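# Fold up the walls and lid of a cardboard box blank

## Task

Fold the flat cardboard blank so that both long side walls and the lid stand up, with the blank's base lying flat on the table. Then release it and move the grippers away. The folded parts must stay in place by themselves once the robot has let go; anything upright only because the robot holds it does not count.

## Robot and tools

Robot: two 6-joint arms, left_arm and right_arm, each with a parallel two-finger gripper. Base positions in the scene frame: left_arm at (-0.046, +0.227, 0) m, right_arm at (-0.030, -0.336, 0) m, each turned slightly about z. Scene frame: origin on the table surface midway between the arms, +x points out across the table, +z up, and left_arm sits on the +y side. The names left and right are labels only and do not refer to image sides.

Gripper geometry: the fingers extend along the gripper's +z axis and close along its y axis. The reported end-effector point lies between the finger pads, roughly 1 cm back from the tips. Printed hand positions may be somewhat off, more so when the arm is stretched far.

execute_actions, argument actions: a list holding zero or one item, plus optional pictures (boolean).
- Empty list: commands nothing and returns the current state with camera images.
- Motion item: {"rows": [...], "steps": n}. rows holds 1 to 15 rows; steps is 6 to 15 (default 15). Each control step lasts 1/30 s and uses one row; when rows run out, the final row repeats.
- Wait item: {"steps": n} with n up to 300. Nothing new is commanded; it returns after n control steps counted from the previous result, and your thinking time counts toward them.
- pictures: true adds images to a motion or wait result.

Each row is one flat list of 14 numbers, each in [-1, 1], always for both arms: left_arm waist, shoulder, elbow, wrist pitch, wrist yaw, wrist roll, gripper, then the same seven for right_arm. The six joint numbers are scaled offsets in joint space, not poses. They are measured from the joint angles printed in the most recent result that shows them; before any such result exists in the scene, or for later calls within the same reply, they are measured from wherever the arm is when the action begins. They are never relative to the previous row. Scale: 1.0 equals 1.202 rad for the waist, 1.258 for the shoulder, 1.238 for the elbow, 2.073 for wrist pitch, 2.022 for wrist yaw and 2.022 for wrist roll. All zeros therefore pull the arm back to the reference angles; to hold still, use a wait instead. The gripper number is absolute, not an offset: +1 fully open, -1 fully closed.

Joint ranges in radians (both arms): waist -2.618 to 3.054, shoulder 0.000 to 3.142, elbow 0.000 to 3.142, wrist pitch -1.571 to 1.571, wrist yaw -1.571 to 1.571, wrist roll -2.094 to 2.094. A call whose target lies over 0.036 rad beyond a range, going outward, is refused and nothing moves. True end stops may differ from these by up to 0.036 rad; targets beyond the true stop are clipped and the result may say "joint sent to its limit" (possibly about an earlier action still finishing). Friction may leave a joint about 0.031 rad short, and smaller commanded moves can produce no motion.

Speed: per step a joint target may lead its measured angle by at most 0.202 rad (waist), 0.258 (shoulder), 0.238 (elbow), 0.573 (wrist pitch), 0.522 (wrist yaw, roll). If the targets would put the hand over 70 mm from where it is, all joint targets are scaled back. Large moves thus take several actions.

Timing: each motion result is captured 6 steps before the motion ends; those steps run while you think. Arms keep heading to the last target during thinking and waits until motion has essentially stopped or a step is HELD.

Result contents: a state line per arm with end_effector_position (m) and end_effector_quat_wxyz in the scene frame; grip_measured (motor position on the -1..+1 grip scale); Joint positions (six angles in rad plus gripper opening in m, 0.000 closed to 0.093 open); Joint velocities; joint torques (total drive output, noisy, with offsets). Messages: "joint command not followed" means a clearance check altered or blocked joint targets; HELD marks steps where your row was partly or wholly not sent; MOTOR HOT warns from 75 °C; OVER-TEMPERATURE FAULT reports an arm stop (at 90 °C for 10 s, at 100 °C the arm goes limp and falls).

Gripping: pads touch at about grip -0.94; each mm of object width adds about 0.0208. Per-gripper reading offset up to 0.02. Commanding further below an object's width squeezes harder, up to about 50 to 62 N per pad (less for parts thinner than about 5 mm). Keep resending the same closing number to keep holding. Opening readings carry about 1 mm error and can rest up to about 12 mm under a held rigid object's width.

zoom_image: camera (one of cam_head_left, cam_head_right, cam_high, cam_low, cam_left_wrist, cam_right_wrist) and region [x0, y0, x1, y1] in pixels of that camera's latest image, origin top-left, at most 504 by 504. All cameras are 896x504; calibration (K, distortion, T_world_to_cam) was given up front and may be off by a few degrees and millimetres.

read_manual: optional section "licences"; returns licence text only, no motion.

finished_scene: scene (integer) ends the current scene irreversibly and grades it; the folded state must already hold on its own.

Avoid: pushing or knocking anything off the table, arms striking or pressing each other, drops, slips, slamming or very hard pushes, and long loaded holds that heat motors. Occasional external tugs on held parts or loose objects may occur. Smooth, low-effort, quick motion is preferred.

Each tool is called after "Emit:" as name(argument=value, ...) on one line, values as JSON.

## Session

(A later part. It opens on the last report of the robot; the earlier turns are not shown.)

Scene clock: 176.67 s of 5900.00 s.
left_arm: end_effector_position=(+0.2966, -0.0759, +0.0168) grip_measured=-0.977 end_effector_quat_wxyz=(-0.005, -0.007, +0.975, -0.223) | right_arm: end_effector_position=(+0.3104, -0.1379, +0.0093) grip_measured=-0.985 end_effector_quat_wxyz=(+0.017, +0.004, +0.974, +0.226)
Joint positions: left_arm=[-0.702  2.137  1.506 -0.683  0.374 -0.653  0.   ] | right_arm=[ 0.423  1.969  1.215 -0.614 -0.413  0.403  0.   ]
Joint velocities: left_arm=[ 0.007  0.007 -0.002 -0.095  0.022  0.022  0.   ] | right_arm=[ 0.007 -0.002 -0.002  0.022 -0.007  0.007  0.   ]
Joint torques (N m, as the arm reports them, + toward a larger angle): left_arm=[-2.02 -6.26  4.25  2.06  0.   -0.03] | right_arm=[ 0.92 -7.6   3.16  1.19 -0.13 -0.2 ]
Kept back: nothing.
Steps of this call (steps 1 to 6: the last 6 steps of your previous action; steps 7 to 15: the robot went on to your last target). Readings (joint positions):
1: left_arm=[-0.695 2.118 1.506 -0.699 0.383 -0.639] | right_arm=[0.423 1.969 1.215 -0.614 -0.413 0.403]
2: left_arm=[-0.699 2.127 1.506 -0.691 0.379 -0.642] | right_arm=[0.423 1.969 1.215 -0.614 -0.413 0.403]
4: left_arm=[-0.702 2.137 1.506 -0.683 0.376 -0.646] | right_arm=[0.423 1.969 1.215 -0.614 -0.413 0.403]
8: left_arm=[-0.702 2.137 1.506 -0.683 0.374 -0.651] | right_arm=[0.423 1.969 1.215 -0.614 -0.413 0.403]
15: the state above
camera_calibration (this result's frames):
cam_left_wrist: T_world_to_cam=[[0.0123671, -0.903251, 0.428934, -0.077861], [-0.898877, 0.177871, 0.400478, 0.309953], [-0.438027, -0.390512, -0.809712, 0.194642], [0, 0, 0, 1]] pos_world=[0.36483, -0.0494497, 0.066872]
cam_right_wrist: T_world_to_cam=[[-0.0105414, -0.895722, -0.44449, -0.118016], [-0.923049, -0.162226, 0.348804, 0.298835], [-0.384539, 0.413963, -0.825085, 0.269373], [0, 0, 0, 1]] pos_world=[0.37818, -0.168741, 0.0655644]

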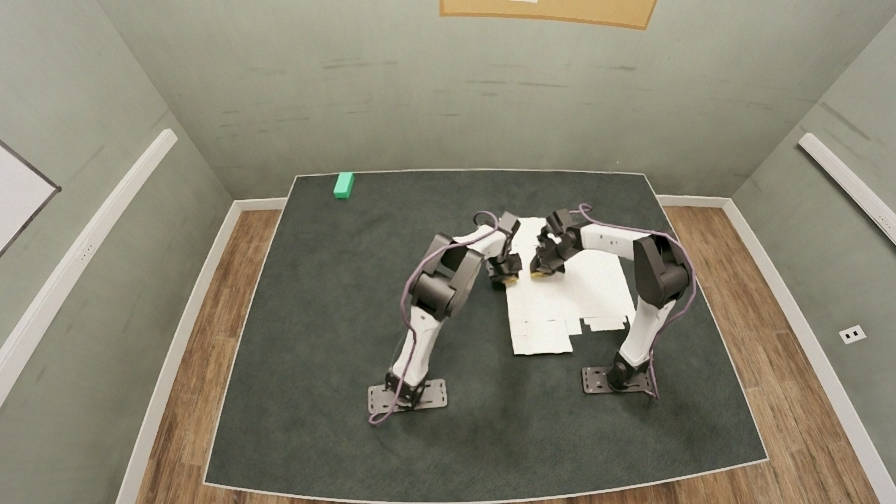

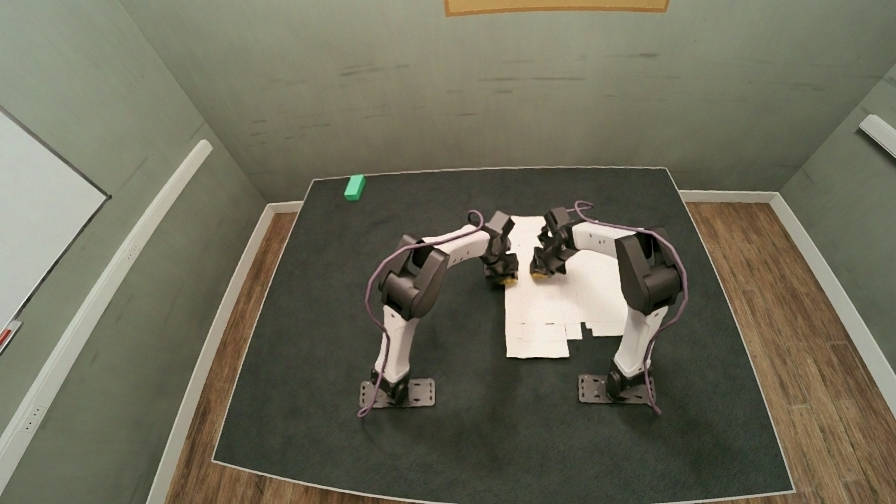

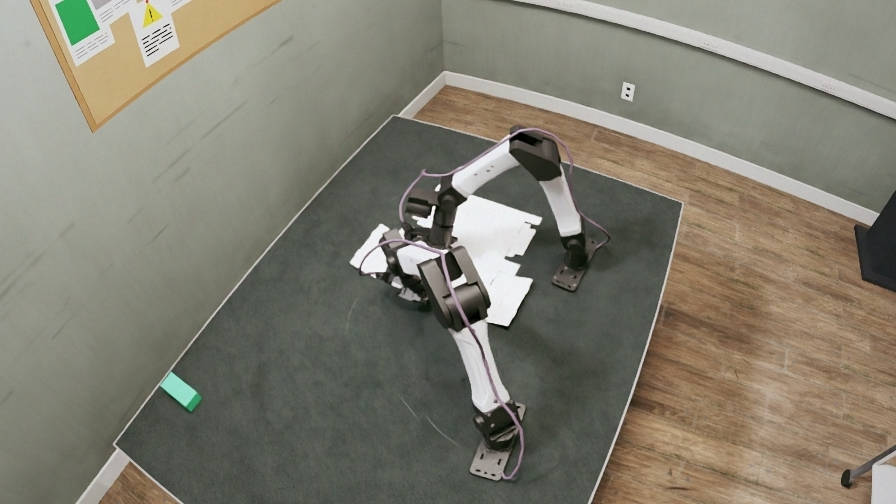

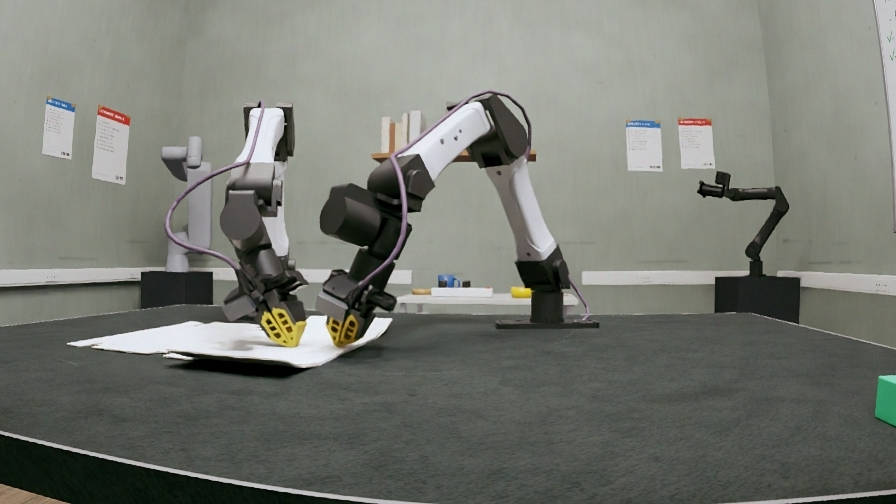

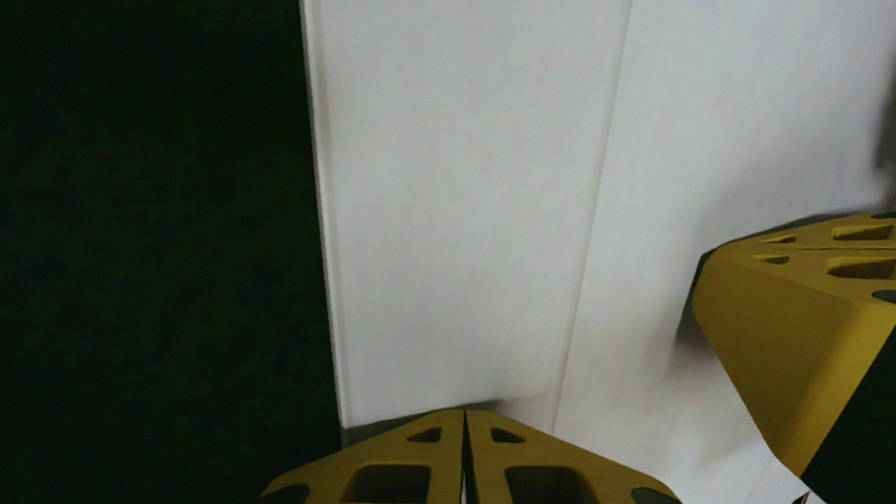

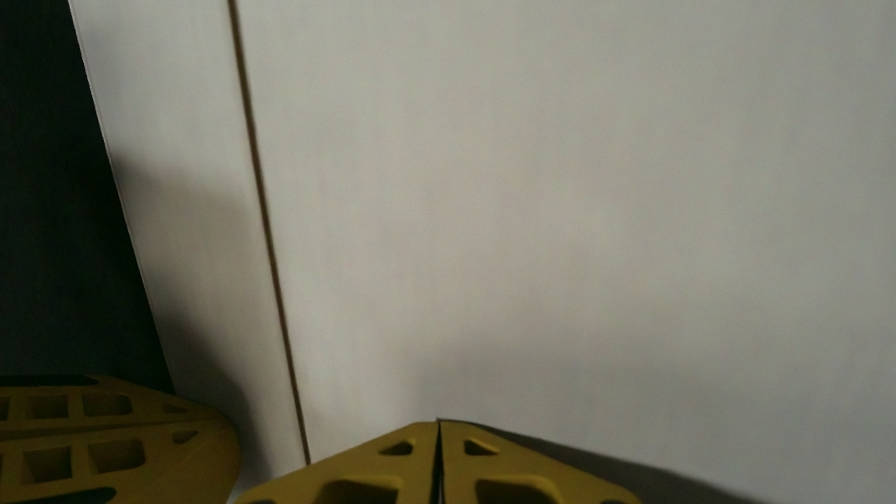

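Emit:
execute_actions(actions=[{"rows": [[0.0,-0.012,0.006,-0.012,0.0005,0.0,-1,0.0055,0.0273,-0.0309,0.0161,0.0033,-0.0038,-1],[0.0,-0.024,0.011,-0.025,0.001,0.0,-1,0.0055,0.0273,-0.0309,0.0161,0.0033,-0.0038,-1],[0.005,-0.035,0.017,-0.037,0.0015,0.004,-1,0.0055,0.0273,-0.0309,0.0161,0.0033,-0.0038,-1],[0.012,-0.047,0.022,-0.049,0.002,0.009,-1,0.0055,0.0273,-0.0309,0.0161,0.0033,-0.0038,-1],[0.02,-0.059,0.028,-0.062,0.0025,0.014,-1,0.0055,0.0273,-0.0309,0.0161,0.0033,-0.0038,-1],[0.03,-0.071,0.033,-0.074,0.003,0.021,-1,0.0055,0.0273,-0.0309,0.0161,0.0033,-0.0038,-1],[0.04,-0.083,0.039,-0.086,0.0033,0.028,-1,0.0055,0.0273,-0.0309,0.0161,0.0033,-0.0038,-1],[0.051,-0.094,0.044,-0.099,0.0038,0.036,-1,0.0055,0.0273,-0.0309,0.0161,0.0033,-0.0038,-1],[0.062,-0.106,0.050,-0.111,0.0043,0.044,-1,0.0055,0.0273,-0.0309,0.0161,0.0033,-0.0038,-1],[0.074,-0.118,0.055,-0.124,0.0048,0.052,-1,0.0055,0.0273,-0.0309,0.0161,0.0033,-0.0038,-1],[0.085,-0.130,0.061,-0.136,0.0052,0.060,-1,0.0055,0.0273,-0.0309,0.0161,0.0033,-0.0038,-1],[0.0968,-0.1417,0.0661,-0.1482,0.0057,0.0683,-1,0.0055,0.0273,-0.0309,0.0161,0.0033,-0.0038,-1]], "steps": 15}])

Emit:
execute_actions(actions=[{"steps": 20}], pictures=true)

Scene clock: 178.03 s of 5900.00 s.
left_arm: end_effector_position=(+0.2974, -0.0479, +0.0502) grip_measured=-0.977 end_effector_quat_wxyz=(-0.006, -0.017, +0.978, -0.210) | right_arm: end_effector_position=(+0.3105, -0.1379, +0.0094) grip_measured=-0.985 end_effector_quat_wxyz=(+0.017, +0.003, +0.974, +0.226)
Joint positions: left_arm=[-0.652  2.055  1.529 -0.823  0.363 -0.614  0.   ] | right_arm=[ 0.423  1.969  1.215 -0.613 -0.413  0.403  0.   ]
Joint velocities: left_arm=[ 0.237 -0.256  0.149 -0.637 -0.007  0.344  0.   ] | right_arm=[ 0.017 -0.002 -0.017 -0.037 -0.022  0.022  0.   ]
Joint torques (N m, as the arm reports them, + toward a larger angle): left_arm=[  0.94 -13.42   8.39   0.85   0.34  -0.01] | right_arm=[ 0.95 -7.65  3.15  1.15 -0.12 -0.2 ]
Steps of this call (steps 1 to 15: the robot went on to your last target; steps 16 to 32: nothing new was sent; steps 33 to 41: the first 9 steps of this action). Readings (joint positions):
33: left_arm=[-0.701 2.132 1.506 -0.687 0.375 -0.654] | right_arm=[0.423 1.969 1.215 -0.614 -0.413 0.403]
34: left_arm=[-0.700 2.123 1.506 -0.693 0.375 -0.654] | right_arm=[0.423 1.969 1.215 -0.614 -0.413 0.403]
36: left_arm=[-0.693 2.099 1.510 -0.724 0.369 -0.651] | right_arm=[0.423 1.969 1.215 -0.614 -0.413 0.403]
40: left_arm=[-0.661 2.064 1.524 -0.803 0.362 -0.624] | right_arm=[0.423 1.969 1.215 -0.614 -0.413 0.403]
41: the state above

Scene clock: 178.70 s of 5900.00 s.
left_arm: end_effector_position=(+0.2990, -0.0173, +0.0935) grip_measured=-0.977 end_effector_quat_wxyz=(+0.002, -0.006, +0.977, -0.211) | right_arm: end_effector_position=(+0.3107, -0.1376, +0.0095) grip_measured=-0.985 end_effector_quat_wxyz=(+0.017, +0.003, +0.974, +0.227)
Joint positions: left_arm=[-0.583  1.965  1.573 -0.971  0.374 -0.522  0.   ] | right_arm=[ 0.423  1.969  1.215 -0.612 -0.414  0.403  0.   ]
Joint velocities: left_arm=[-0.002 -0.002 -0.007 -0.037 -0.007 -0.007  0.   ] | right_arm=[-0.002  0.017 -0.017  0.095  0.007  0.081  0.   ]
Joint torques (N m, as the arm reports them, + toward a larger angle): left_arm=[ -0.05 -10.56   7.44   0.66   0.36   0.05] | right_arm=[ 0.96 -7.63  3.18  1.17 -0.11 -0.21]
Kept back: nothing.
Steps of this call (steps 1 to 6: the last 6 steps of your previous action; steps 7 to 20: the robot went on to your last target). Readings (joint positions):
1: left_arm=[-0.641 2.045 1.535 -0.843 0.365 -0.603] | right_arm=[0.423 1.969 1.215 -0.613 -0.414 0.403]
2: left_arm=[-0.630 2.032 1.542 -0.863 0.367 -0.590] | right_arm=[0.423 1.969 1.215 -0.613 -0.414 0.403]
4: left_arm=[-0.606 2.003 1.555 -0.904 0.369 -0.566] | right_arm=[0.423 1.969 1.215 -0.612 -0.414 0.403]
8: left_arm=[-0.583 1.966 1.572 -0.940 0.370 -0.539] | right_arm=[0.423 1.969 1.215 -0.612 -0.414 0.403]
20: the state above
camera_calibration (this result's frames):
cam_left_wrist: T_world_to_cam=[[0.00683218, -0.913303, 0.407223, -0.0542925], [-0.904631, 0.167897, 0.391731, 0.273346], [-0.426141, -0.371063, -0.825055, 0.278916], [0, 0, 0, 1]] pos_world=[0.366506, 0.00801564, 0.145152]
cam_right_wrist: T_world_to_cam=[[-0.00970989, -0.894962, -0.446037, -0.117803], [-0.923499, -0.163036, 0.347231, 0.29917], [-0.383479, 0.415286, -0.824913, 0.269357], [0, 0, 0, 1]] pos_world=[0.378432, -0.168514, 0.0657706]

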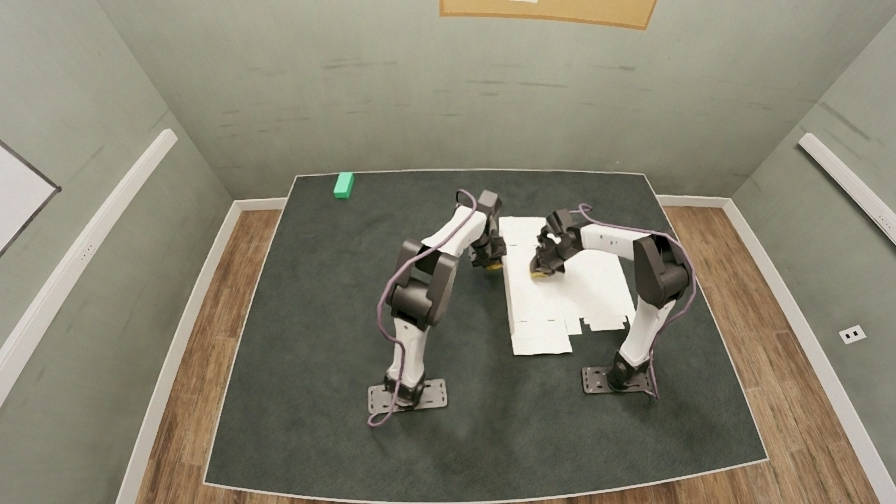

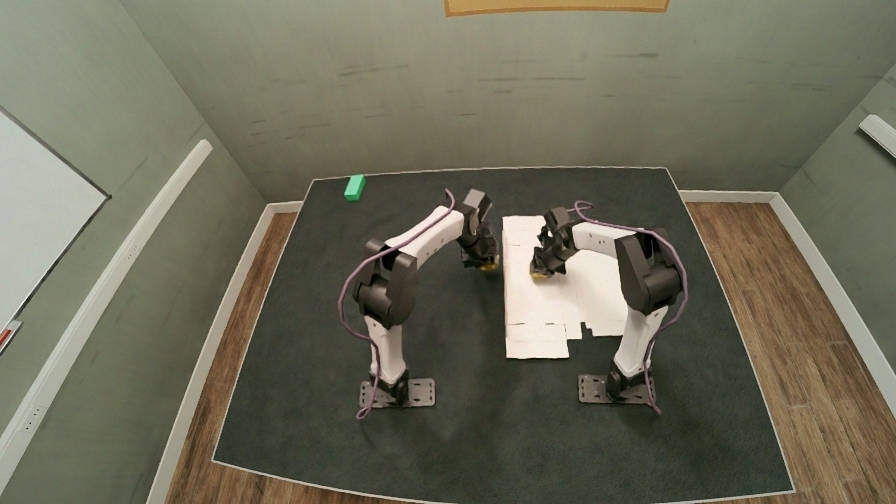

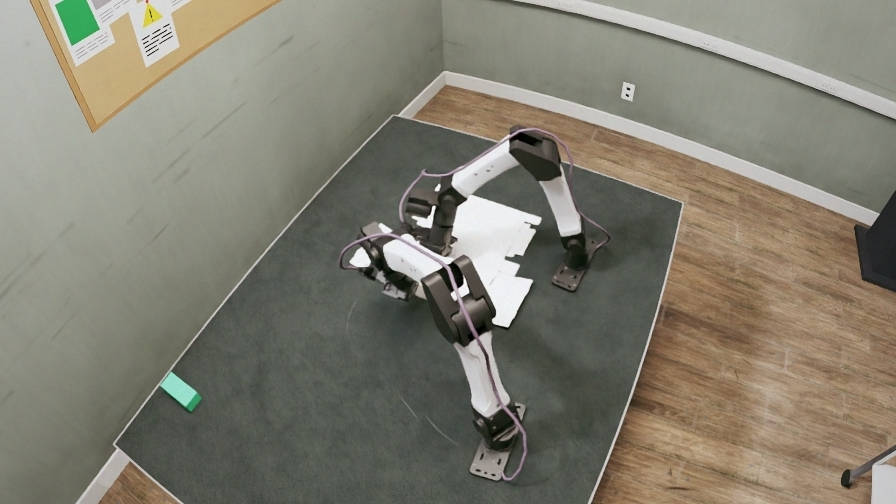

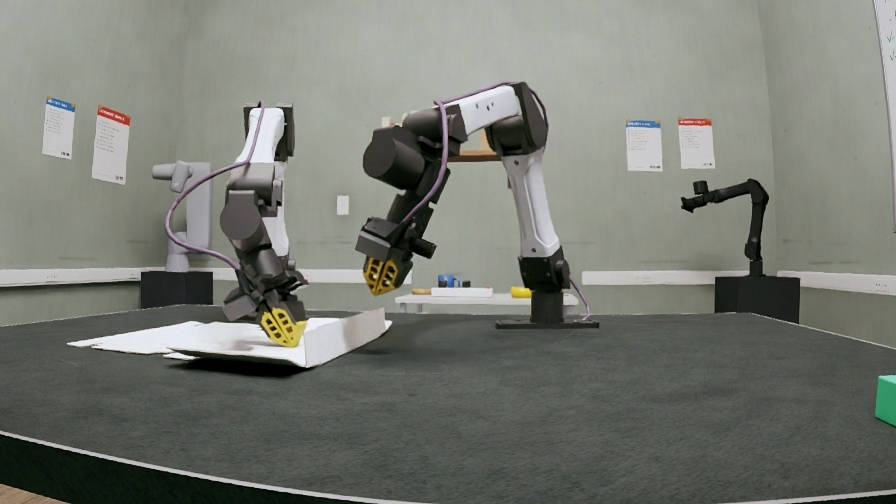

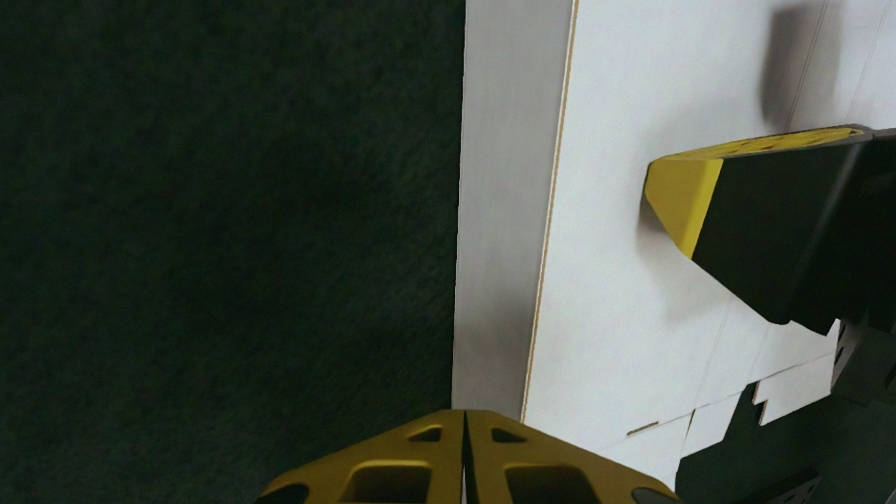

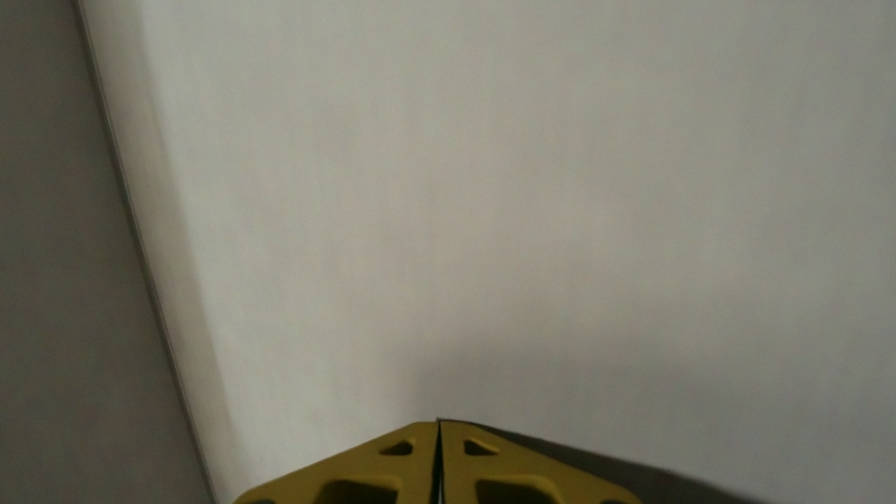

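Emit:
zoom_image(camera="cam_low", region=[40, 270, 440, 400])

Emit:
zoom_image(camera="cam_head_left", region=[440, 180, 700, 380])

Region (40, 270, 440, 400) of cam_low's 896x504 image, scaled by 1.260, with more detail than that image has; it fills the top 164 rows of this view, and the rest is white.

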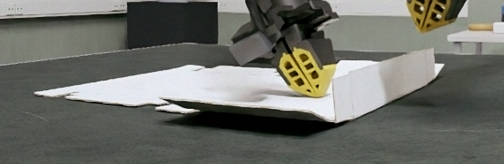

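Region (440, 180, 700, 380) of cam_head_left's 896x504 image, scaled by 1.938, with more detail than that image has; it fills the top 388 rows of this view, and the rest is white.

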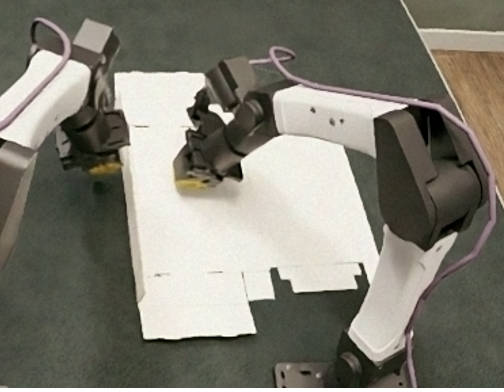

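Emit:
execute_actions(actions=[{"rows": [[-0.02,0.0,0.004,-0.01,-0.012,-0.011,-1,0.0,-0.03,0.0,-0.01,0,0,-1],[-0.04,-0.002,0.008,-0.019,-0.025,-0.021,-1,0.0,-0.08,0.0,-0.02,0.01,-0.01,-1],[-0.062,-0.003,0.011,-0.028,-0.037,-0.032,-0.8,-0.01,-0.14,-0.03,-0.03,0.02,-0.02,-1],[-0.082,-0.004,0.015,-0.038,-0.049,-0.042,-0.6,-0.02,-0.20,-0.07,-0.04,0.035,-0.035,-1],[-0.103,-0.005,0.019,-0.047,-0.062,-0.053,-0.4,-0.03,-0.27,-0.11,-0.05,0.05,-0.05,-1],[-0.123,-0.005,0.022,-0.057,-0.074,-0.063,-0.2,-0.04,-0.34,-0.15,-0.06,0.065,-0.065,-1],[-0.144,-0.006,0.026,-0.066,-0.086,-0.074,0,-0.05,-0.41,-0.19,-0.07,0.08,-0.08,-1],[-0.164,-0.007,0.030,-0.076,-0.099,-0.084,0,-0.06,-0.48,-0.23,-0.08,0.095,-0.095,-1],[-0.185,-0.008,0.034,-0.085,-0.111,-0.095,0,-0.07,-0.55,-0.27,-0.09,0.11,-0.11,-1],[-0.205,-0.009,0.037,-0.095,-0.123,-0.105,0,-0.08,-0.62,-0.32,-0.10,0.125,-0.125,-1],[-0.226,-0.010,0.041,-0.104,-0.136,-0.116,0,-0.09,-0.69,-0.37,-0.115,0.14,-0.14,-1],[-0.246,-0.011,0.045,-0.113,-0.148,-0.126,0,-0.10,-0.76,-0.42,-0.13,0.155,-0.155,-1],[-0.267,-0.012,0.049,-0.123,-0.160,-0.137,0,-0.105,-0.83,-0.47,-0.145,0.17,-0.17,-1],[-0.287,-0.013,0.052,-0.132,-0.173,-0.147,0,-0.11,-0.90,-0.52,-0.16,0.185,-0.185,-1],[-0.3078,-0.0135,0.056,-0.1418,-0.185,-0.1578,0,-0.1148,-0.97,-0.57,-0.17,0.2047,-0.1993,-1]], "steps": 15}])

Emit:
execute_actions(actions=[{"steps": 25}])

Scene clock: 203.03 s of 5900.00 s.
left_arm: end_effector_position=(+0.2499, -0.0475, +0.0861) grip_measured=-0.009 end_effector_quat_wxyz=(-0.022, +0.015, +0.990, -0.137) | right_arm: end_effector_position=(+0.2712, -0.1914, +0.1063) grip_measured=-0.985 end_effector_quat_wxyz=(+0.155, -0.035, +0.967, +0.200)
Joint positions: left_arm=[-0.759  1.965  1.582 -1.058  0.246 -0.632  0.045] | right_arm=[ 0.365  1.452  0.992 -0.691 -0.302  0.289  0.   ]
Joint velocities: left_arm=[-0.803 -0.007  0.139 -0.52  -0.505 -0.579  0.012] | right_arm=[-0.418 -2.801 -1.267 -0.432  0.725 -0.725  0.   ]
Joint torques (N m, as the arm reports them, + toward a larger angle): left_arm=[  0.41 -10.67   8.05   0.6    0.08  -0.09] | right_arm=[ 0.39 -5.71  4.53  0.77 -0.07 -0.2 ]
Steps of this call (steps 1 to 15: the robot went on to your last target; steps 16 to 90: nothing new was sent; then 21.03 s passed at rest; steps 91 to 99: the first 9 steps of this action). Readings (joint positions):
91: left_arm=[-0.585 1.965 1.573 -0.973 0.371 -0.524] | right_arm=[0.423 1.965 1.215 -0.613 -0.415 0.403]
92: left_arm=[-0.590 1.965 1.573 -0.974 0.363 -0.530] | right_arm=[0.423 1.955 1.215 -0.618 -0.412 0.402]
94: left_arm=[-0.620 1.965 1.573 -0.987 0.336 -0.552] | right_arm=[0.420 1.885 1.187 -0.630 -0.396 0.387]
98: left_arm=[-0.730 1.965 1.577 -1.041 0.266 -0.614] | right_arm=[0.380 1.549 1.035 -0.678 -0.326 0.313]
99: the state above

Scene clock: 203.87 s of 5900.00 s.
left_arm: end_effector_position=(+0.1957, -0.0491, +0.0885) grip_measured=-0.003 end_effector_quat_wxyz=(-0.012, +0.006, +1.000, +0.003) | right_arm: end_effector_position=(+0.1348, -0.2961, +0.0699) grip_measured=-0.985 end_effector_quat_wxyz=(+0.185, -0.105, +0.977, +0.028)
Joint positions: left_arm=[-0.959  1.965  1.619 -1.246  0.013 -0.834  0.045] | right_arm=[ 0.292  0.76   0.52  -0.956 -0.013  0.012  0.   ]
Joint velocities: left_arm=[-0.017 -0.027 -0.012 -0.022 -0.037 -0.022 -0.001] | right_arm=[-0.007 -0.002  0.022 -0.022  0.022  0.007  0.   ]
Joint torques (N m, as the arm reports them, + toward a larger angle): left_arm=[  0.71 -10.89   7.66   0.16  -0.11  -0.11] | right_arm=[-0.21 -1.24  6.32  1.11  0.12 -0.18]
Kept back: nothing.
Steps of this call (steps 1 to 6: the last 6 steps of your previous action; steps 7 to 25: the robot went on to your last target). Readings (joint positions):
1: left_arm=[-0.787 1.965 1.587 -1.076 0.226 -0.651] | right_arm=[0.350 1.352 0.944 -0.705 -0.277 0.264]
2: left_arm=[-0.813 1.965 1.592 -1.093 0.205 -0.670] | right_arm=[0.337 1.255 0.895 -0.721 -0.252 0.240]
4: left_arm=[-0.862 1.965 1.603 -1.128 0.159 -0.709] | right_arm=[0.318 1.080 0.795 -0.760 -0.205 0.193]
8: left_arm=[-0.946 1.965 1.618 -1.195 0.079 -0.780] | right_arm=[0.297 0.807 0.589 -0.861 -0.108 0.100]
25: the state above

Emit:
execute_actions(actions=[{"rows": [[0.0,0.003,-0.015,0.012,-0.001,0,0,0,-0.02,-0.01,-0.002,0,0,-1],[0.001,0.006,-0.03,0.023,-0.002,-0.001,0,-0.001,-0.04,-0.02,-0.004,0.001,-0.001,-1],[0.002,0.009,-0.045,0.035,-0.002,-0.001,0,-0.002,-0.06,-0.03,-0.005,0.002,-0.002,-1],[0.002,0.012,-0.06,0.047,-0.003,-0.002,0,-0.002,-0.08,-0.038,-0.007,0.002,-0.002,-1],[0.003,0.015,-0.074,0.058,-0.003,-0.002,0,-0.003,-0.10,-0.047,-0.009,0.003,-0.003,-1],[0.003,0.018,-0.089,0.070,-0.004,-0.002,0,-0.004,-0.12,-0.056,-0.010,0.004,-0.004,-1],[0.004,0.021,-0.104,0.082,-0.005,-0.003,0,-0.004,-0.14,-0.066,-0.012,0.004,-0.004,-1],[0.004,0.024,-0.119,0.094,-0.005,-0.003,0,-0.005,-0.16,-0.075,-0.014,0.005,-0.005,-1],[0.005,0.027,-0.134,0.105,-0.006,-0.003,0,-0.005,-0.18,-0.085,-0.015,0.005,-0.005,-1],[0.005,0.030,-0.1486,0.117,-0.0064,-0.0035,0,-0.006,-0.1966,-0.094,-0.017,0.006,-0.006,-1]], "steps": 15}])

Emit:
execute_actions(actions=[{"steps": 12}], pictures=true)

Scene clock: 204.87 s of 5900.00 s.
left_arm: end_effector_position=(+0.1926, -0.0453, +0.0585) grip_measured=-0.003 end_effector_quat_wxyz=(-0.012, +0.005, +1.000, +0.005) | right_arm: end_effector_position=(+0.1276, -0.2981, +0.0724) grip_measured=-0.985 end_effector_quat_wxyz=(+0.234, -0.105, +0.966, +0.033)
Joint positions: left_arm=[-0.959  1.968  1.504 -1.131  0.011 -0.835  0.045] | right_arm=[ 0.292  0.588  0.458 -0.964 -0.011  0.01   0.   ]
Joint velocities: left_arm=[-0.022  0.085 -0.52   0.505 -0.11  -0.007 -0.001] | right_arm=[-0.012 -0.735 -0.349 -0.081 -0.022  0.022  0.   ]
Joint torques (N m, as the arm reports them, + toward a larger angle): left_arm=[ 0.62 -7.72  4.31  0.52 -0.12 -0.09] | right_arm=[-0.08 -0.23  5.62  1.28  0.09 -0.19]
Steps of this call (steps 1 to 21: the robot went on to your last target; steps 22 to 30: the first 9 steps of this action). Readings (joint positions):
22: left_arm=[-0.959 1.965 1.619 -1.246 0.011 -0.835] | right_arm=[0.292 0.760 0.520 -0.956 -0.011 0.010]
23: left_arm=[-0.959 1.965 1.616 -1.241 0.011 -0.835] | right_arm=[0.292 0.755 0.520 -0.956 -0.011 0.010]
25: left_arm=[-0.959 1.965 1.596 -1.217 0.011 -0.835] | right_arm=[0.292 0.719 0.511 -0.956 -0.011 0.010]
29: left_arm=[-0.959 1.966 1.522 -1.150 0.011 -0.835] | right_arm=[0.292 0.613 0.470 -0.961 -0.011 0.010]
30: the state above

Scene clock: 205.27 s of 5900.00 s.
left_arm: end_effector_position=(+0.1965, -0.0495, +0.0356) grip_measured=-0.003 end_effector_quat_wxyz=(-0.006, +0.005, +1.000, -0.001) | right_arm: end_effector_position=(+0.1201, -0.2998, +0.0665) grip_measured=-0.985 end_effector_quat_wxyz=(+0.238, -0.105, +0.965, +0.033)
Joint positions: left_arm=[-0.959  1.996  1.449 -1.03   0.011 -0.835  0.045] | right_arm=[ 0.292  0.527  0.425 -0.984 -0.011  0.009  0.   ]
Joint velocities: left_arm=[-0.017 -0.012 -0.007  0.007 -0.037 -0.022 -0.   ] | right_arm=[-0.012 -0.017 -0.002 -0.022 -0.037 -0.066  0.   ]
Joint torques (N m, as the arm reports them, + toward a larger angle): left_arm=[ 0.73 -9.22  4.59  0.52 -0.14 -0.11] | right_arm=[-0.14 -0.25  5.55  1.35  0.12 -0.18]
Kept back: nothing.
Steps of this call (steps 1 to 6: the last 6 steps of your previous action; steps 7 to 12: the robot went on to your last target). Readings (joint positions):
1: left_arm=[-0.959 1.972 1.486 -1.110 0.011 -0.835] | right_arm=[0.292 0.563 0.446 -0.968 -0.011 0.009]
2: left_arm=[-0.959 1.978 1.471 -1.093 0.011 -0.835] | right_arm=[0.292 0.544 0.436 -0.972 -0.011 0.009]
4: left_arm=[-0.959 1.990 1.454 -1.071 0.011 -0.835] | right_arm=[0.292 0.528 0.426 -0.981 -0.011 0.009]
8: left_arm=[-0.959 1.996 1.449 -1.044 0.011 -0.835] | right_arm=[0.292 0.527 0.425 -0.984 -0.011 0.009]
12: the state above
camera_calibration (this result's frames):
cam_left_wrist: T_world_to_cam=[[-0.0149655, -0.999883, -0.0032456, -0.0448897], [-0.89679, 0.0119868, 0.442294, 0.197689], [-0.442203, 0.00952976, -0.896864, 0.200049], [0, 0, 0, 1]] pos_world=[0.265076, -0.0491605, 0.091834]
cam_right_wrist: T_world_to_cam=[[0.210441, -0.977357, -0.0220892, -0.318664], [-0.976354, -0.208974, -0.0553447, 0.0962554], [0.0494754, 0.0332137, -0.998223, 0.155611], [0, 0, 0, 1]] pos_world=[0.15334, -0.296502, 0.153623]

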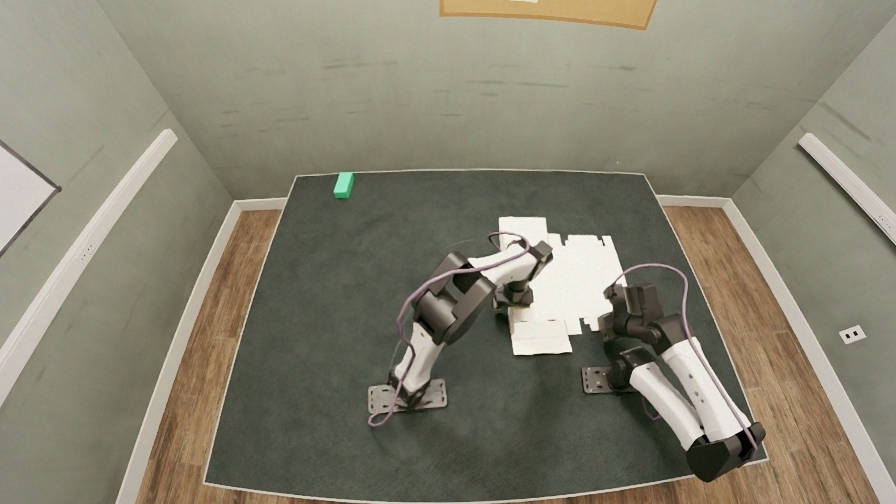

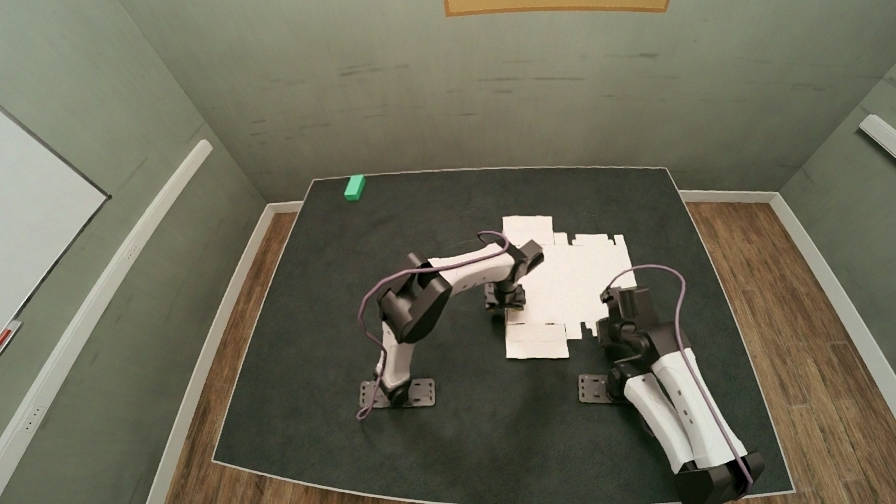

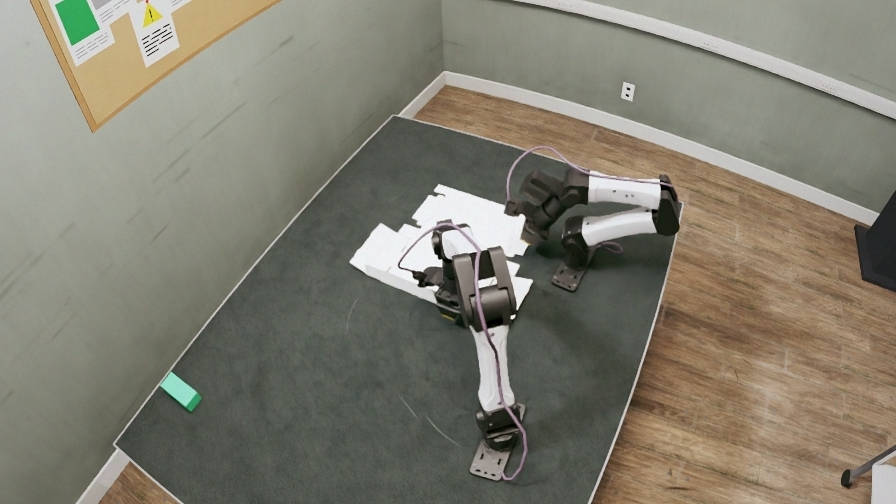

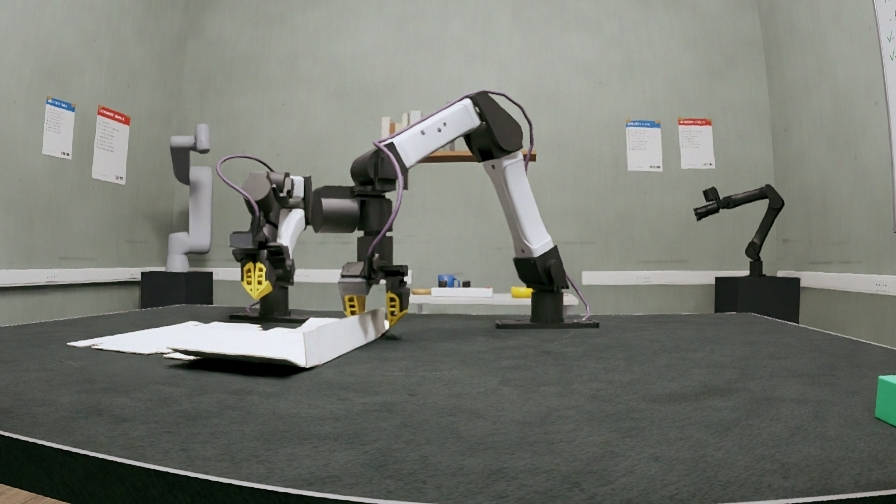

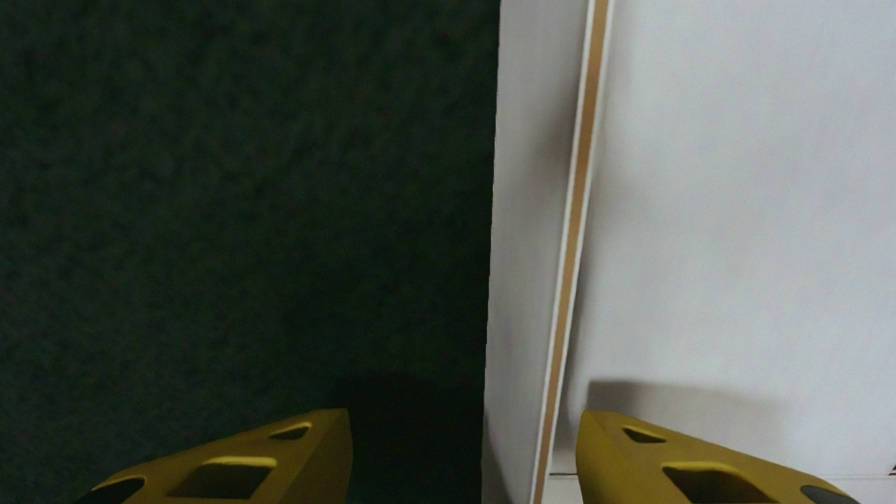

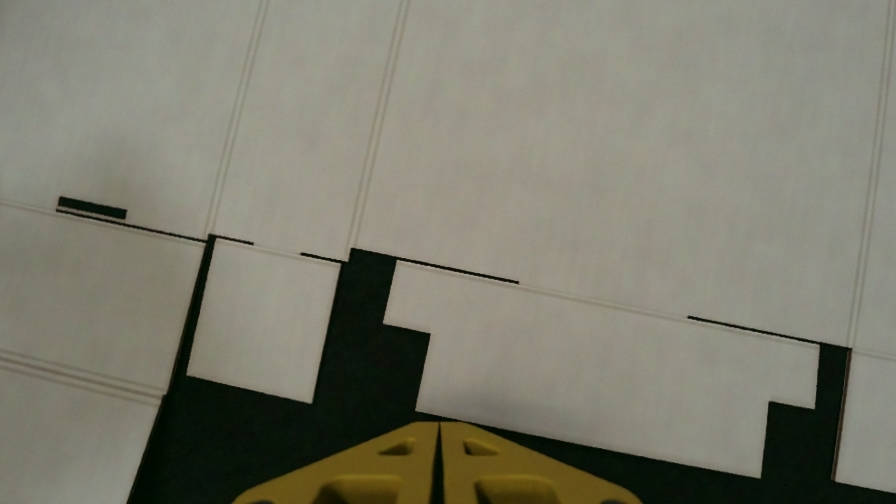

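Emit:
execute_actions(actions=[{"rows": [[0,0.005,-0.01,0.012,0,0,-0.5,0,0,0,0,0,0,-1],[0,0.005,-0.01,0.012,0,0,-1,0,0,0,0,0,0,-1]], "steps": 15}])

Emit:
execute_actions(actions=[{"steps": 8}])

Scene clock: 205.90 s of 5900.00 s.
left_arm: end_effector_position=(+0.1979, -0.0511, +0.0356) grip_measured=-0.973 end_effector_quat_wxyz=(-0.003, +0.005, +1.000, -0.005) | right_arm: end_effector_position=(+0.1201, -0.2998, +0.0665) grip_measured=-0.985 end_effector_quat_wxyz=(+0.238, -0.105, +0.965, +0.033)
Joint positions: left_arm=[-0.959  1.996  1.449 -1.022  0.011 -0.835  0.   ] | right_arm=[ 0.292  0.527  0.425 -0.984 -0.011  0.008  0.   ]
Joint velocities: left_arm=[-0.002  0.007  0.007  0.022 -0.007  0.037  0.   ] | right_arm=[ 0.002  0.012  0.002 -0.007  0.037  0.066  0.   ]
Joint torques (N m, as the arm reports them, + toward a larger angle): left_arm=[ 0.   -9.53  4.79  0.57 -0.01 -0.08] | right_arm=[ 0.43  1.01  7.26  1.41  0.02 -0.08]
Steps of this call (steps 1 to 10: the robot went on to your last target; steps 11 to 19: the first 9 steps of this action). Readings (joint positions):
11: left_arm=[-0.959 1.996 1.449 -1.023 0.011 -0.835] | right_arm=[0.292 0.527 0.425 -0.984 -0.011 0.008]
12: left_arm=[-0.959 1.996 1.449 -1.023 0.011 -0.835] | right_arm=[0.292 0.527 0.425 -0.984 -0.011 0.008]
14: left_arm=[-0.959 1.996 1.449 -1.022 0.011 -0.835] | right_arm=[0.292 0.527 0.425 -0.984 -0.011 0.008]
18: left_arm=[-0.959 1.996 1.449 -1.022 0.011 -0.835] | right_arm=[0.292 0.527 0.425 -0.984 -0.011 0.008]
19: the state above

Scene clock: 206.17 s of 5900.00 s.
left_arm: end_effector_position=(+0.1979, -0.0511, +0.0356) grip_measured=-0.973 end_effector_quat_wxyz=(-0.003, +0.005, +1.000, -0.005) | right_arm: end_effector_position=(+0.1201, -0.2998, +0.0665) grip_measured=-0.985 end_effector_quat_wxyz=(+0.238, -0.105, +0.965, +0.033)
Joint positions: left_arm=[-0.959  1.996  1.449 -1.022  0.011 -0.835  0.   ] | right_arm=[ 0.292  0.527  0.425 -0.984 -0.011  0.008  0.   ]
Joint velocities: left_arm=[-0.022 -0.007  0.007  0.051 -0.066  0.022  0.   ] | right_arm=[ 0.002 -0.007 -0.012 -0.037 -0.022 -0.095  0.   ]
Joint torques (N m, as the arm reports them, + toward a larger angle): left_arm=[ 0.17 -9.41  4.71  0.56 -0.02 -0.02] | right_arm=[ 0.41  1.01  7.28  1.42  0.01 -0.08]
Kept back: nothing.
Steps of this call (steps 1 to 6: the last 6 steps of your previous action; steps 7 to 8: the robot went on to your last target). Readings (joint positions):
1: left_arm=[-0.959 1.996 1.449 -1.022 0.011 -0.835] | right_arm=[0.292 0.527 0.425 -0.984 -0.011 0.008]
2: left_arm=[-0.959 1.996 1.449 -1.022 0.011 -0.835] | right_arm=[0.292 0.527 0.425 -0.984 -0.011 0.008]
4: left_arm=[-0.959 1.996 1.449 -1.022 0.011 -0.835] | right_arm=[0.292 0.527 0.425 -0.984 -0.011 0.008]
8: the state above

Emit:
execute_actions(actions=[{"rows": [[0.004,0.012,0.044,-0.017,0,0.003,-1,0,0,0,0,0,0,-1],[0.010,0.026,0.087,-0.034,0,0.006,-1,0,0,0,0,0,0,-1],[0.018,0.041,0.131,-0.051,0,0.010,-1,0,0,0,0,0,0,-1],[0.026,0.056,0.175,-0.068,0,0.015,-1,0,0,0,0,0,0,-1],[0.035,0.071,0.218,-0.085,0,0.020,-1,0,0,0,0,0,0,-1],[0.045,0.086,0.262,-0.102,0,0.025,-1,0,0,0,0,0,0,-1],[0.055,0.101,0.306,-0.119,0,0.030,-1,0,0,0,0,0,0,-1],[0.065,0.116,0.349,-0.136,0,0.036,-1,0,0,0,0,0,0,-1],[0.075,0.131,0.393,-0.153,0,0.041,-1,0,0,0,0,0,0,-1],[0.085,0.146,0.437,-0.170,0,0.047,-1,0,0,0,0,0,0,-1],[0.095,0.160,0.480,-0.187,0,0.052,-1,0,0,0,0,0,0,-1],[0.104,0.175,0.524,-0.204,0,0.057,-1,0,0,0,0,0,0,-1],[0.113,0.190,0.568,-0.221,0,0.062,-1,0,0,0,0,0,0,-1],[0.122,0.204,0.611,-0.238,0,0.067,-1,0,0,0,0,0,0,-1],[0.131,0.2186,0.655,-0.2547,0,0.072,-1,0,0,0,0,0,0,-1]], "steps": 15}])

Emit:
execute_actions(actions=[{"steps": 20}], pictures=true)

Scene clock: 207.43 s of 5900.00 s.
left_arm: end_effector_position=(+0.2533, -0.0777, +0.0840) grip_measured=-0.973 end_effector_quat_wxyz=(+0.021, -0.000, +0.999, -0.030) | right_arm: end_effector_position=(+0.1201, -0.2998, +0.0665) grip_measured=-0.985 end_effector_quat_wxyz=(+0.238, -0.105, +0.965, +0.033)
Joint positions: left_arm=[-0.902  2.119  1.828 -1.206  0.013 -0.79   0.   ] | right_arm=[ 0.292  0.527  0.425 -0.984 -0.011  0.008  0.   ]
Joint velocities: left_arm=[ 0.383  0.481  1.585 -0.828  0.037  0.242  0.   ] | right_arm=[-0.012 -0.017  0.002 -0.037 -0.051 -0.051  0.   ]
Joint torques (N m, as the arm reports them, + toward a larger angle): left_arm=[  1.05 -10.49   6.96   0.38  -0.01  -0.02] | right_arm=[ 0.42  0.99  7.25  1.42  0.02 -0.09]
Steps of this call (steps 1 to 15: the robot went on to your last target; steps 16 to 29: nothing new was sent; steps 30 to 38: the first 9 steps of this action). Readings (joint positions):
30: left_arm=[-0.959 1.997 1.455 -1.027 0.011 -0.835] | right_arm=[0.292 0.527 0.425 -0.984 -0.011 0.008]
31: left_arm=[-0.958 2.003 1.474 -1.044 0.011 -0.834] | right_arm=[0.292 0.527 0.425 -0.984 -0.011 0.008]
33: left_arm=[-0.953 2.031 1.553 -1.090 0.011 -0.827] | right_arm=[0.292 0.527 0.425 -0.984 -0.011 0.008]
37: left_arm=[-0.915 2.102 1.772 -1.180 0.013 -0.799] | right_arm=[0.292 0.527 0.425 -0.984 -0.011 0.008]
38: the state above

Scene clock: 208.10 s of 5900.00 s.
left_arm: end_effector_position=(+0.2916, -0.0510, +0.1295) grip_measured=-0.973 end_effector_quat_wxyz=(+0.002, -0.007, +1.000, -0.009) | right_arm: end_effector_position=(+0.1201, -0.2998, +0.0665) grip_measured=-0.985 end_effector_quat_wxyz=(+0.238, -0.105, +0.965, +0.033)
Joint positions: left_arm=[-0.797  2.259  2.237 -1.534  0.012 -0.698  0.   ] | right_arm=[ 0.292  0.527  0.425 -0.984 -0.011  0.008  0.   ]
Joint velocities: left_arm=[-0.002  0.017  0.022 -0.022 -0.051  0.007  0.   ] | right_arm=[-0.002 -0.002  0.012  0.081  0.037  0.037  0.   ]
Joint torques (N m, as the arm reports them, + toward a larger angle): left_arm=[ -0.2  -11.33   7.59   0.35   0.     0.09] | right_arm=[ 0.4   0.97  7.25  1.41  0.01 -0.09]
Kept back: nothing.
Steps of this call (steps 1 to 6: the last 6 steps of your previous action; steps 7 to 20: the robot went on to your last target). Readings (joint positions):
1: left_arm=[-0.889 2.137 1.883 -1.234 0.013 -0.781] | right_arm=[0.292 0.527 0.425 -0.984 -0.011 0.008]
2: left_arm=[-0.874 2.154 1.938 -1.264 0.013 -0.772] | right_arm=[0.292 0.527 0.425 -0.984 -0.011 0.008]
4: left_arm=[-0.848 2.190 2.046 -1.327 0.013 -0.754] | right_arm=[0.292 0.527 0.425 -0.984 -0.011 0.008]
8: left_arm=[-0.805 2.247 2.217 -1.435 0.013 -0.721] | right_arm=[0.292 0.527 0.425 -0.984 -0.011 0.008]
20: the state above
camera_calibration (this result's frames):
cam_left_wrist: T_world_to_cam=[[0.00938237, -0.999888, 0.0116427, -0.0536636], [-0.903537, -0.00348884, 0.428496, 0.244371], [-0.428407, -0.01454, -0.903469, 0.321938], [0, 0, 0, 1]] pos_world=[0.359223, -0.048124, 0.186774]
cam_right_wrist: T_world_to_cam=[[0.210772, -0.97729, -0.0219116, -0.318695], [-0.976281, -0.209313, -0.0553509, 0.0961454], [0.0495075, 0.0330583, -0.998227, 0.155561], [0, 0, 0, 1]] pos_world=[0.153335, -0.296475, 0.153623]

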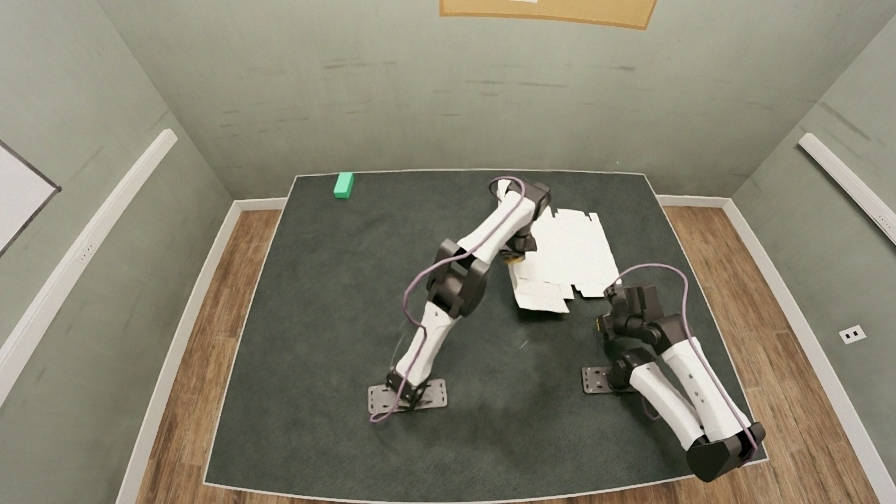

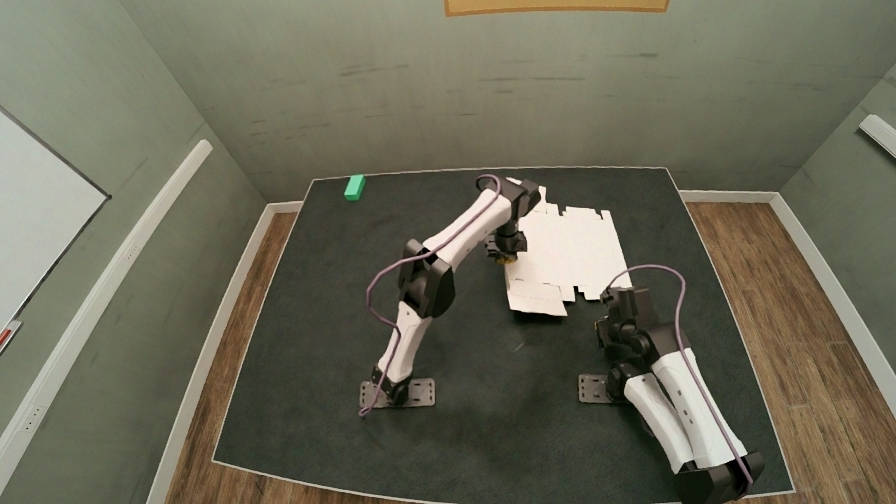

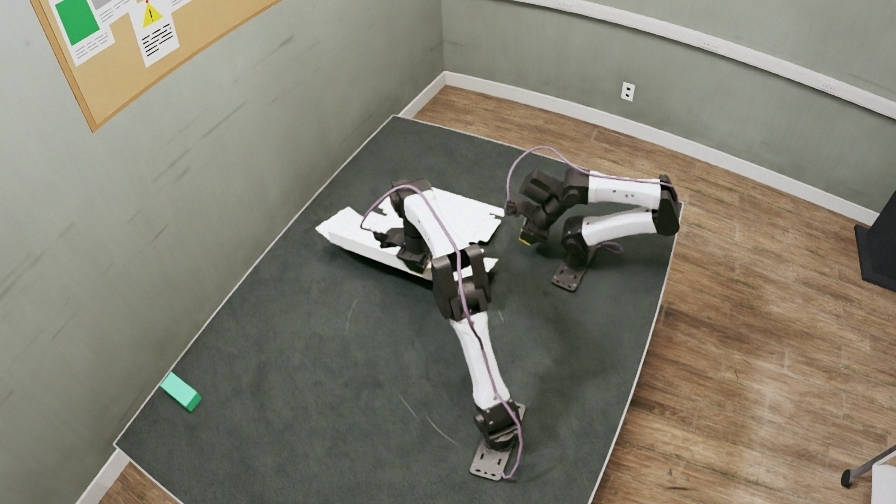

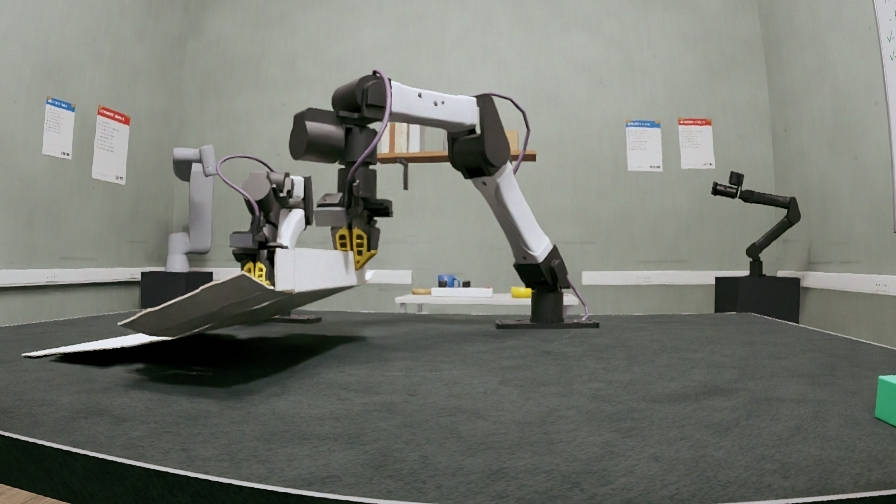

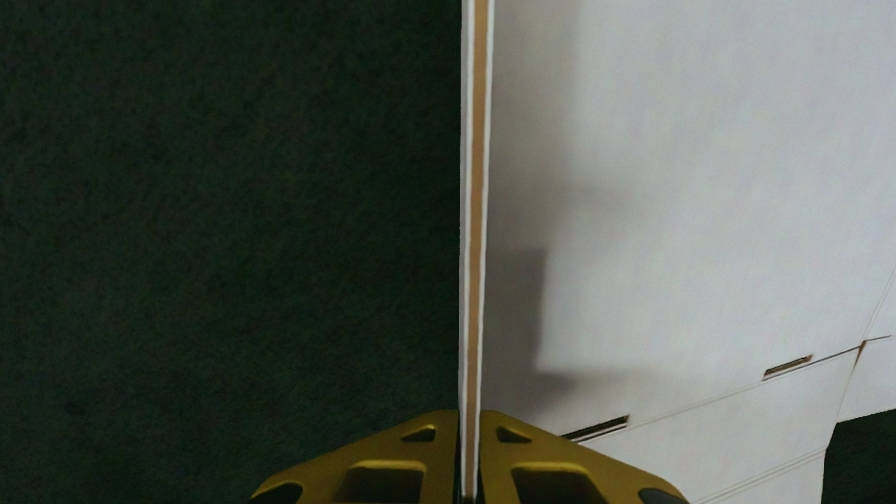

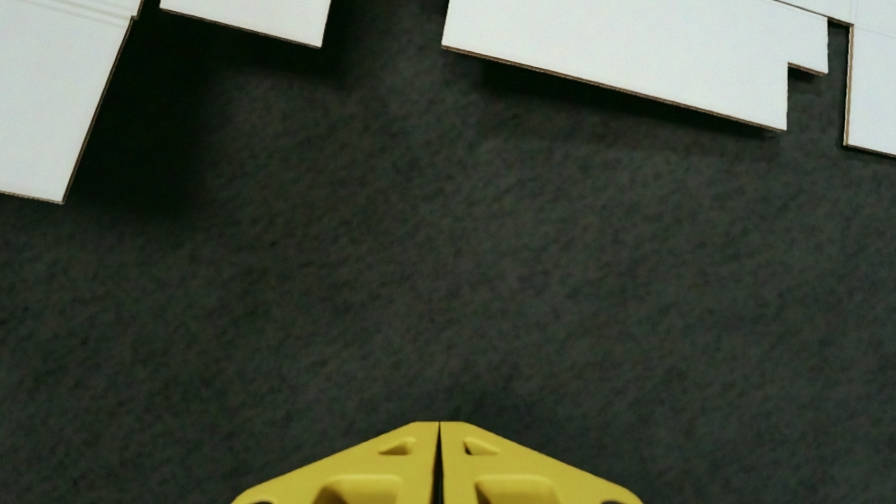

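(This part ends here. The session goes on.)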